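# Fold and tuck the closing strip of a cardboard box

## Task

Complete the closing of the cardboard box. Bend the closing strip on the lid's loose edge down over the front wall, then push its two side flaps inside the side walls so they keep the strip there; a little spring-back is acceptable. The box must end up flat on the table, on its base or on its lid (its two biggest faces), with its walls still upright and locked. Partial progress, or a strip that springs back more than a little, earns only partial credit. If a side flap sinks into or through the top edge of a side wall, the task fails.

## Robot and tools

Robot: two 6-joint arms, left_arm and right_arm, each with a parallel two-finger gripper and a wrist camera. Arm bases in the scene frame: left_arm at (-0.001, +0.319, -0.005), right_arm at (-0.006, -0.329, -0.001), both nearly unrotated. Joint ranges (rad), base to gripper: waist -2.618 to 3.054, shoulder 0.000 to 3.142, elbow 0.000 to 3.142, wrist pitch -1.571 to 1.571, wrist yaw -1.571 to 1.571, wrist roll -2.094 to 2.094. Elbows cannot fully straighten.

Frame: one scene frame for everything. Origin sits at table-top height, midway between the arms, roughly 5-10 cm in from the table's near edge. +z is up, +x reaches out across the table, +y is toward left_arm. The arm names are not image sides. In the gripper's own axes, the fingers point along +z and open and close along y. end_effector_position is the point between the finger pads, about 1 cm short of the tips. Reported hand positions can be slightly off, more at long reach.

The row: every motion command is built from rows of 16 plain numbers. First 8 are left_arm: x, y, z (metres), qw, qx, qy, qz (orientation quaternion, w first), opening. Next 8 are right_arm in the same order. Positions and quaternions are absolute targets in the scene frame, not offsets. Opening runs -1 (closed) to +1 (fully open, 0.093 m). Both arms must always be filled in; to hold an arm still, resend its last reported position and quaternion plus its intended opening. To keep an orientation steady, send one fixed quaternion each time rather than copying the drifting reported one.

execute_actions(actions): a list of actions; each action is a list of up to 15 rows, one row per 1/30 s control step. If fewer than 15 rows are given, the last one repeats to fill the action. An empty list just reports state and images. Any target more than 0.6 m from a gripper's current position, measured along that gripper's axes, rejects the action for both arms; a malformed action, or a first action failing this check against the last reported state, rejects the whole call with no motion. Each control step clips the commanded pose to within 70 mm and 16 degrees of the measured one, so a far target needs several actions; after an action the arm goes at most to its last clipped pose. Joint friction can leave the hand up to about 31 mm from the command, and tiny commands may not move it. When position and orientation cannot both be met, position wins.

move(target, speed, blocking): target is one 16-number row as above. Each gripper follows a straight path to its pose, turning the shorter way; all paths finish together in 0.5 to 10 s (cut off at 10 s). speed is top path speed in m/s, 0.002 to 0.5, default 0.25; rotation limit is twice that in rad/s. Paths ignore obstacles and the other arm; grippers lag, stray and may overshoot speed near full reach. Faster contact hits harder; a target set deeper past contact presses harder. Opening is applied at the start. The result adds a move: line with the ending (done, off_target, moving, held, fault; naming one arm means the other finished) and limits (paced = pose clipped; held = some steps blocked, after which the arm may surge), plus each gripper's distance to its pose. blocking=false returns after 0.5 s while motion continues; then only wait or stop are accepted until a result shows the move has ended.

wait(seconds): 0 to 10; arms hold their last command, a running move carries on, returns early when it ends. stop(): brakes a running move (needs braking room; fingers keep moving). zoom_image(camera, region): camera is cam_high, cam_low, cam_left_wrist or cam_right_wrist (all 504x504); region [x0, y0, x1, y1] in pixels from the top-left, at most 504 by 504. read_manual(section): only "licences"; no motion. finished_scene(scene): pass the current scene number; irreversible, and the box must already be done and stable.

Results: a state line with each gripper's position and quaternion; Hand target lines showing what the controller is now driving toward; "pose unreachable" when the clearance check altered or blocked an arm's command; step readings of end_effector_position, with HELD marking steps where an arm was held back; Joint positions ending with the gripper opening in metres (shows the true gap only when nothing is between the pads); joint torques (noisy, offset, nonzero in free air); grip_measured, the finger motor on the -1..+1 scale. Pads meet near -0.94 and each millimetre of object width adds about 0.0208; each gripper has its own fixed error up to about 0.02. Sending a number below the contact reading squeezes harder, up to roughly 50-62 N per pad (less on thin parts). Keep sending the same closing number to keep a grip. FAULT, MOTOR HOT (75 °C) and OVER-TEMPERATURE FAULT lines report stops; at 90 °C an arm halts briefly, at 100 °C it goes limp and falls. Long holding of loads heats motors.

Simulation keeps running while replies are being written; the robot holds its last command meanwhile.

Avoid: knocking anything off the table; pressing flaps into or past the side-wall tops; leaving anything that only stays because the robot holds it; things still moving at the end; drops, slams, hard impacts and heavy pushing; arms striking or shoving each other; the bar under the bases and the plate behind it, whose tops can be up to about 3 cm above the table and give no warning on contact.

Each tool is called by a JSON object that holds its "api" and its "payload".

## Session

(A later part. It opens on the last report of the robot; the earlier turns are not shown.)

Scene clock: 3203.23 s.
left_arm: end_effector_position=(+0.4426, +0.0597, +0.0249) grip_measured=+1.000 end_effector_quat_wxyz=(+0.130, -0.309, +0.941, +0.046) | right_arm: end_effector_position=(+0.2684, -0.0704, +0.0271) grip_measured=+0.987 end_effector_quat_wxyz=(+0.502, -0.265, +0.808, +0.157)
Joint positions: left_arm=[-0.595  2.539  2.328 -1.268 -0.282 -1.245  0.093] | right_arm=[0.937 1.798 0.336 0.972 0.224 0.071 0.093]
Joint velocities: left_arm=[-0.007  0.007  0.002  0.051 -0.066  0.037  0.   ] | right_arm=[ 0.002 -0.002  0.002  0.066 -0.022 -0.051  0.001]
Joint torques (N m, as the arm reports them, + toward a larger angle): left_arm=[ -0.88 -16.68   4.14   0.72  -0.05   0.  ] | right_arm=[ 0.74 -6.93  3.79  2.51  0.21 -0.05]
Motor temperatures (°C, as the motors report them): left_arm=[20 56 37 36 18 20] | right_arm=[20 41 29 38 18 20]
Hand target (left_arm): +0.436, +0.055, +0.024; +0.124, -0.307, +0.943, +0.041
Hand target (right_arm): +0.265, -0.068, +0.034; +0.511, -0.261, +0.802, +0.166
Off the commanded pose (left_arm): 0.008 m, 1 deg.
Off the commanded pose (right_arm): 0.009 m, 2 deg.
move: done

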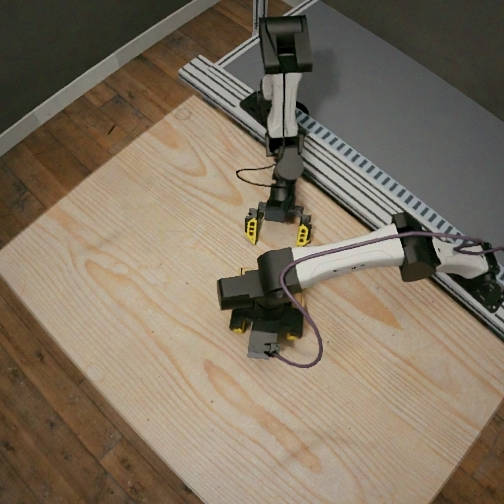

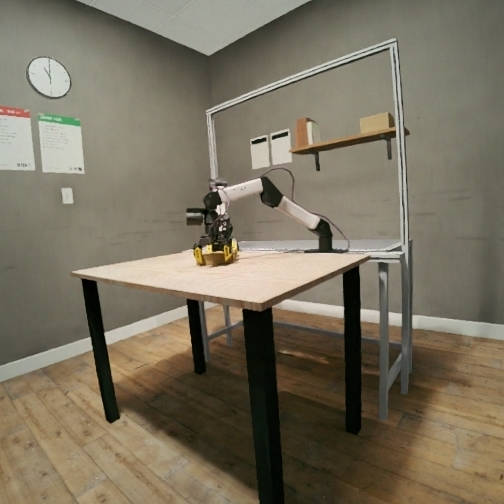

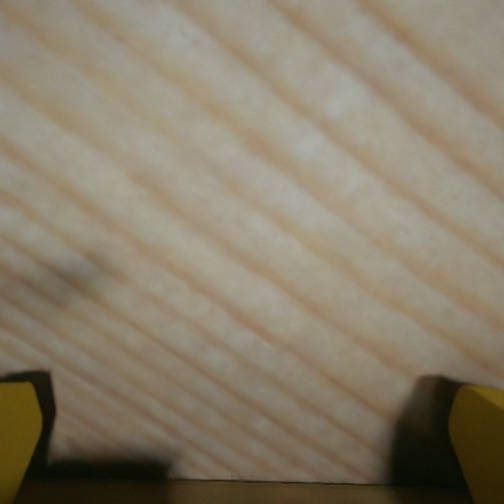

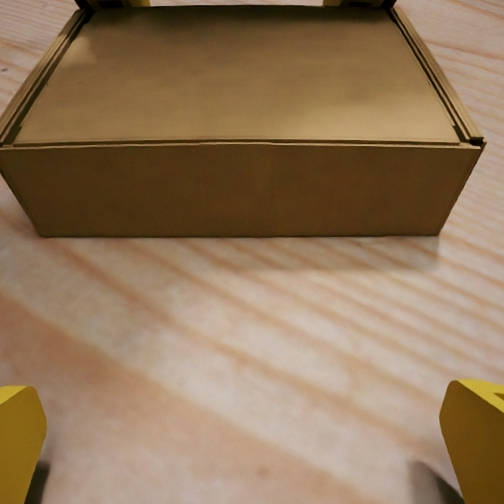

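The strip is flush. Retract the left arm (back off, then up and away).

{"api": "move", "payload": {"target": [0.452,0.066,0.085,0.1241,-0.3064,0.9429,0.0403,1, 0.265,-0.068,0.035,0.5110,-0.2606,0.8022,0.1660,1], "speed": 0.08}}

{"api": "move", "payload": {"target": [0.30,0.20,0.12,0.1305,0,0.9914,0,1, 0.265,-0.068,0.035,0.5110,-0.2606,0.8022,0.1660,1], "speed": 0.2}}

{"api": "zoom_image", "payload": {"camera": "cam_high", "region": [210, 230, 340, 340]}}

{"api": "zoom_image", "payload": {"camera": "cam_right_wrist", "region": [0, 0, 504, 260]}}

Scene clock: 3215.20 s.
left_arm: end_effector_position=(+0.4524, +0.0652, +0.0808) grip_measured=+1.000 end_effector_quat_wxyz=(+0.135, -0.307, +0.941, +0.035) | right_arm: end_effector_position=(+0.2687, -0.0707, +0.0271) grip_measured=+0.987 end_effector_quat_wxyz=(+0.502, -0.264, +0.809, +0.156)
Joint positions: left_arm=[-0.575  2.621  2.71  -1.538 -0.274 -1.216  0.093] | right_arm=[0.937 1.798 0.336 0.972 0.226 0.073 0.093]
Joint velocities: left_arm=[ 0.007 -0.022 -0.002 -0.051 -0.066 -0.007  0.   ] | right_arm=[-0.002  0.007 -0.007 -0.007 -0.022  0.007 -0.   ]
Joint torques (N m, as the arm reports them, + toward a larger angle): left_arm=[  0.18 -14.7    8.99   0.48  -0.09   0.15] | right_arm=[ 0.85 -7.12  3.94  2.45  0.16 -0.07]
Motor temperatures (°C, as the motors report them): left_arm=[20 60 37 35 18 20] | right_arm=[20 42 28 39 18 20]
Hand target (left_arm): +0.452, +0.066, +0.085; +0.132, -0.305, +0.943, +0.031
Hand target (right_arm): +0.265, -0.068, +0.035; +0.511, -0.261, +0.802, +0.166
Off the commanded pose (left_arm): 0.004 m, 1 deg.
Off the commanded pose (right_arm): 0.009 m, 2 deg.
joint sent to its limit (left arm) — the command would take joint 4 (wrist pitch) past its lower limit, so that joint was sent only as far as its limit.
move: done

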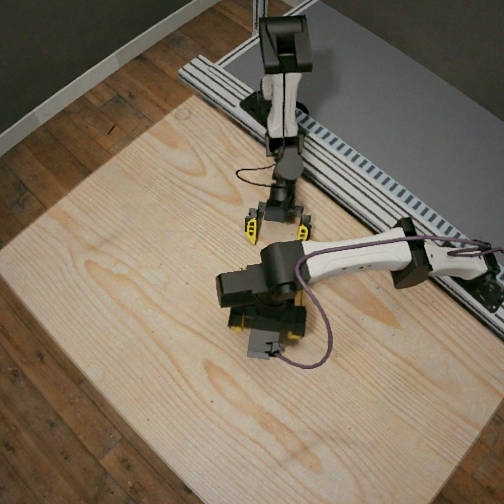

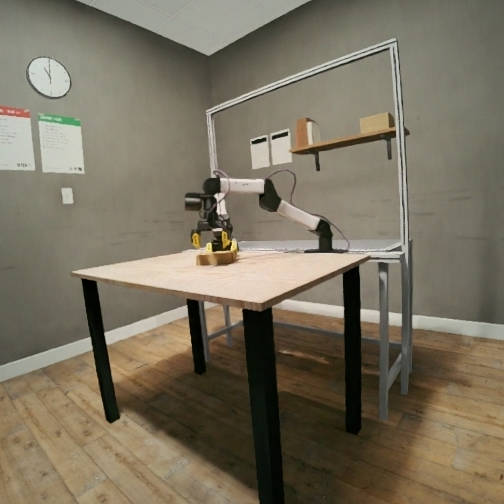

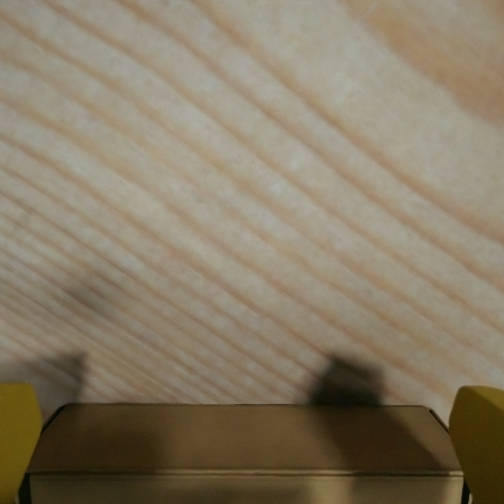

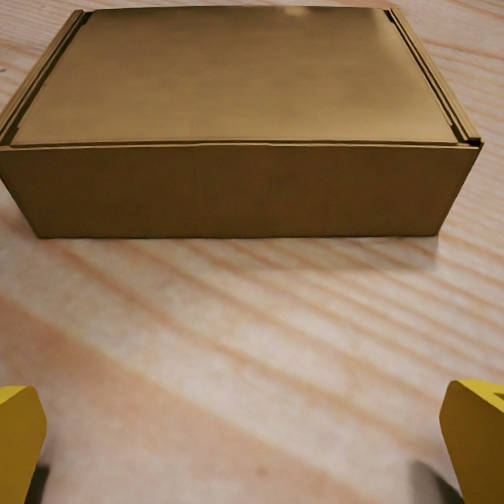

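Scene clock: 3217.37 s.
left_arm: end_effector_position=(+0.2978, +0.1980, +0.1211) grip_measured=+1.000 end_effector_quat_wxyz=(+0.128, -0.003, +0.992, +0.006) | right_arm: end_effector_position=(+0.2687, -0.0707, +0.0271) grip_measured=+0.987 end_effector_quat_wxyz=(+0.502, -0.264, +0.809, +0.156)
Joint positions: left_arm=[-0.44   1.537  1.246 -1.042 -0.143 -0.455  0.093] | right_arm=[0.937 1.798 0.336 0.972 0.226 0.073 0.093]
Joint velocities: left_arm=[-0.002 -0.007 -0.002  0.022 -0.007  0.037  0.   ] | right_arm=[ 0.002  0.002 -0.007 -0.007 -0.022 -0.007 -0.   ]
Joint torques (N m, as the arm reports them, + toward a larger angle): left_arm=[ 0.32 -7.98  5.41  1.1  -0.01  0.15] | right_arm=[ 0.86 -7.12  3.91  2.47  0.17 -0.06]
Motor temperatures (°C, as the motors report them): left_arm=[20 60 37 35 17 20] | right_arm=[20 42 28 39 18 20]
Hand target (left_arm): +0.296, +0.199, +0.119; +0.130, -0.000, +0.992, +0.001
Hand target (right_arm): +0.265, -0.068, +0.035; +0.511, -0.260, +0.802, +0.166
Off the commanded pose (left_arm): 0.003 m, 1 deg.
Off the commanded pose (right_arm): 0.009 m, 2 deg.
move: done

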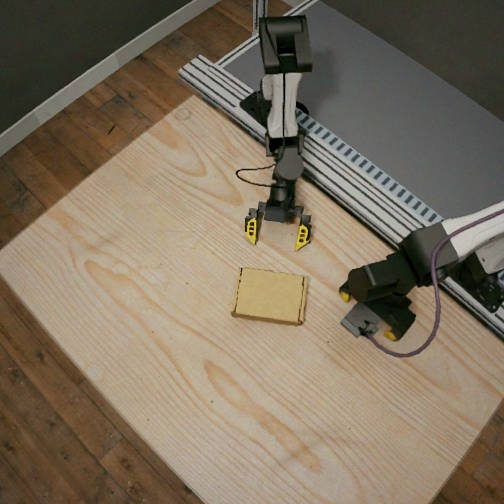

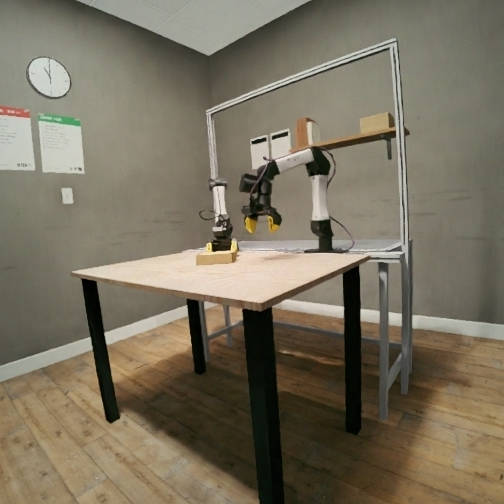

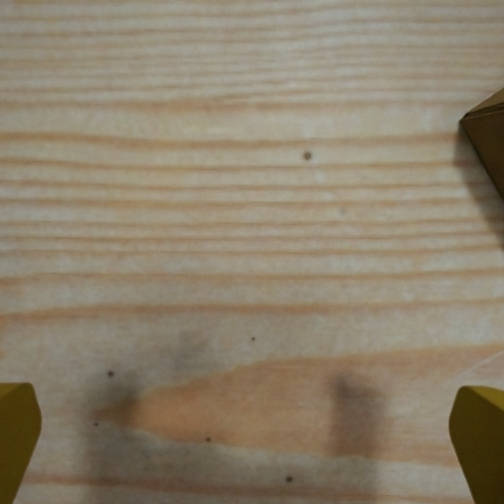

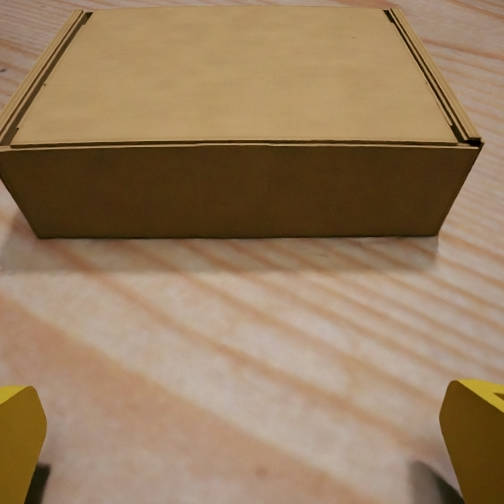

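Region (210, 230, 340, 340) of cam_high's 504x504 image, scaled by 3.877, with more detail than that image has; it fills the top 426 rows of this view, and the rest is white.

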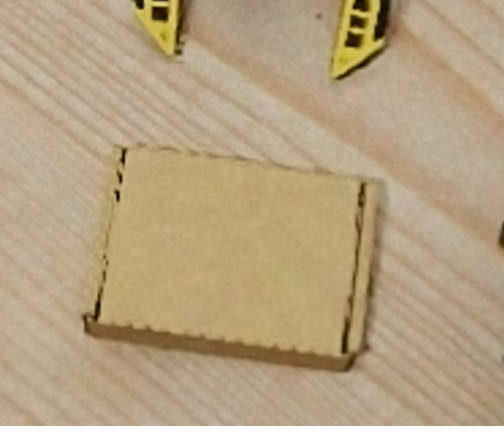

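Region (0, 0, 504, 260) of cam_right_wrist's 504x504 image, scaled by 1.000; it fills the top 260 rows of this view, and the rest is white.

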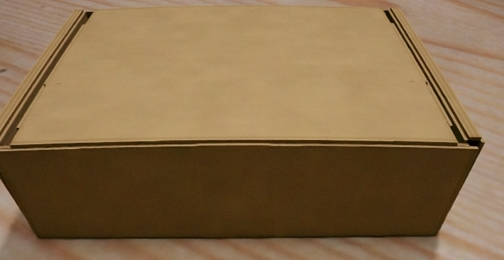

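The box is closed, sitting flat, and the strip stays flush with the arms clear.

{"api": "finished_scene", "payload": {"scene": 2}}

The scene is finished: the task was done.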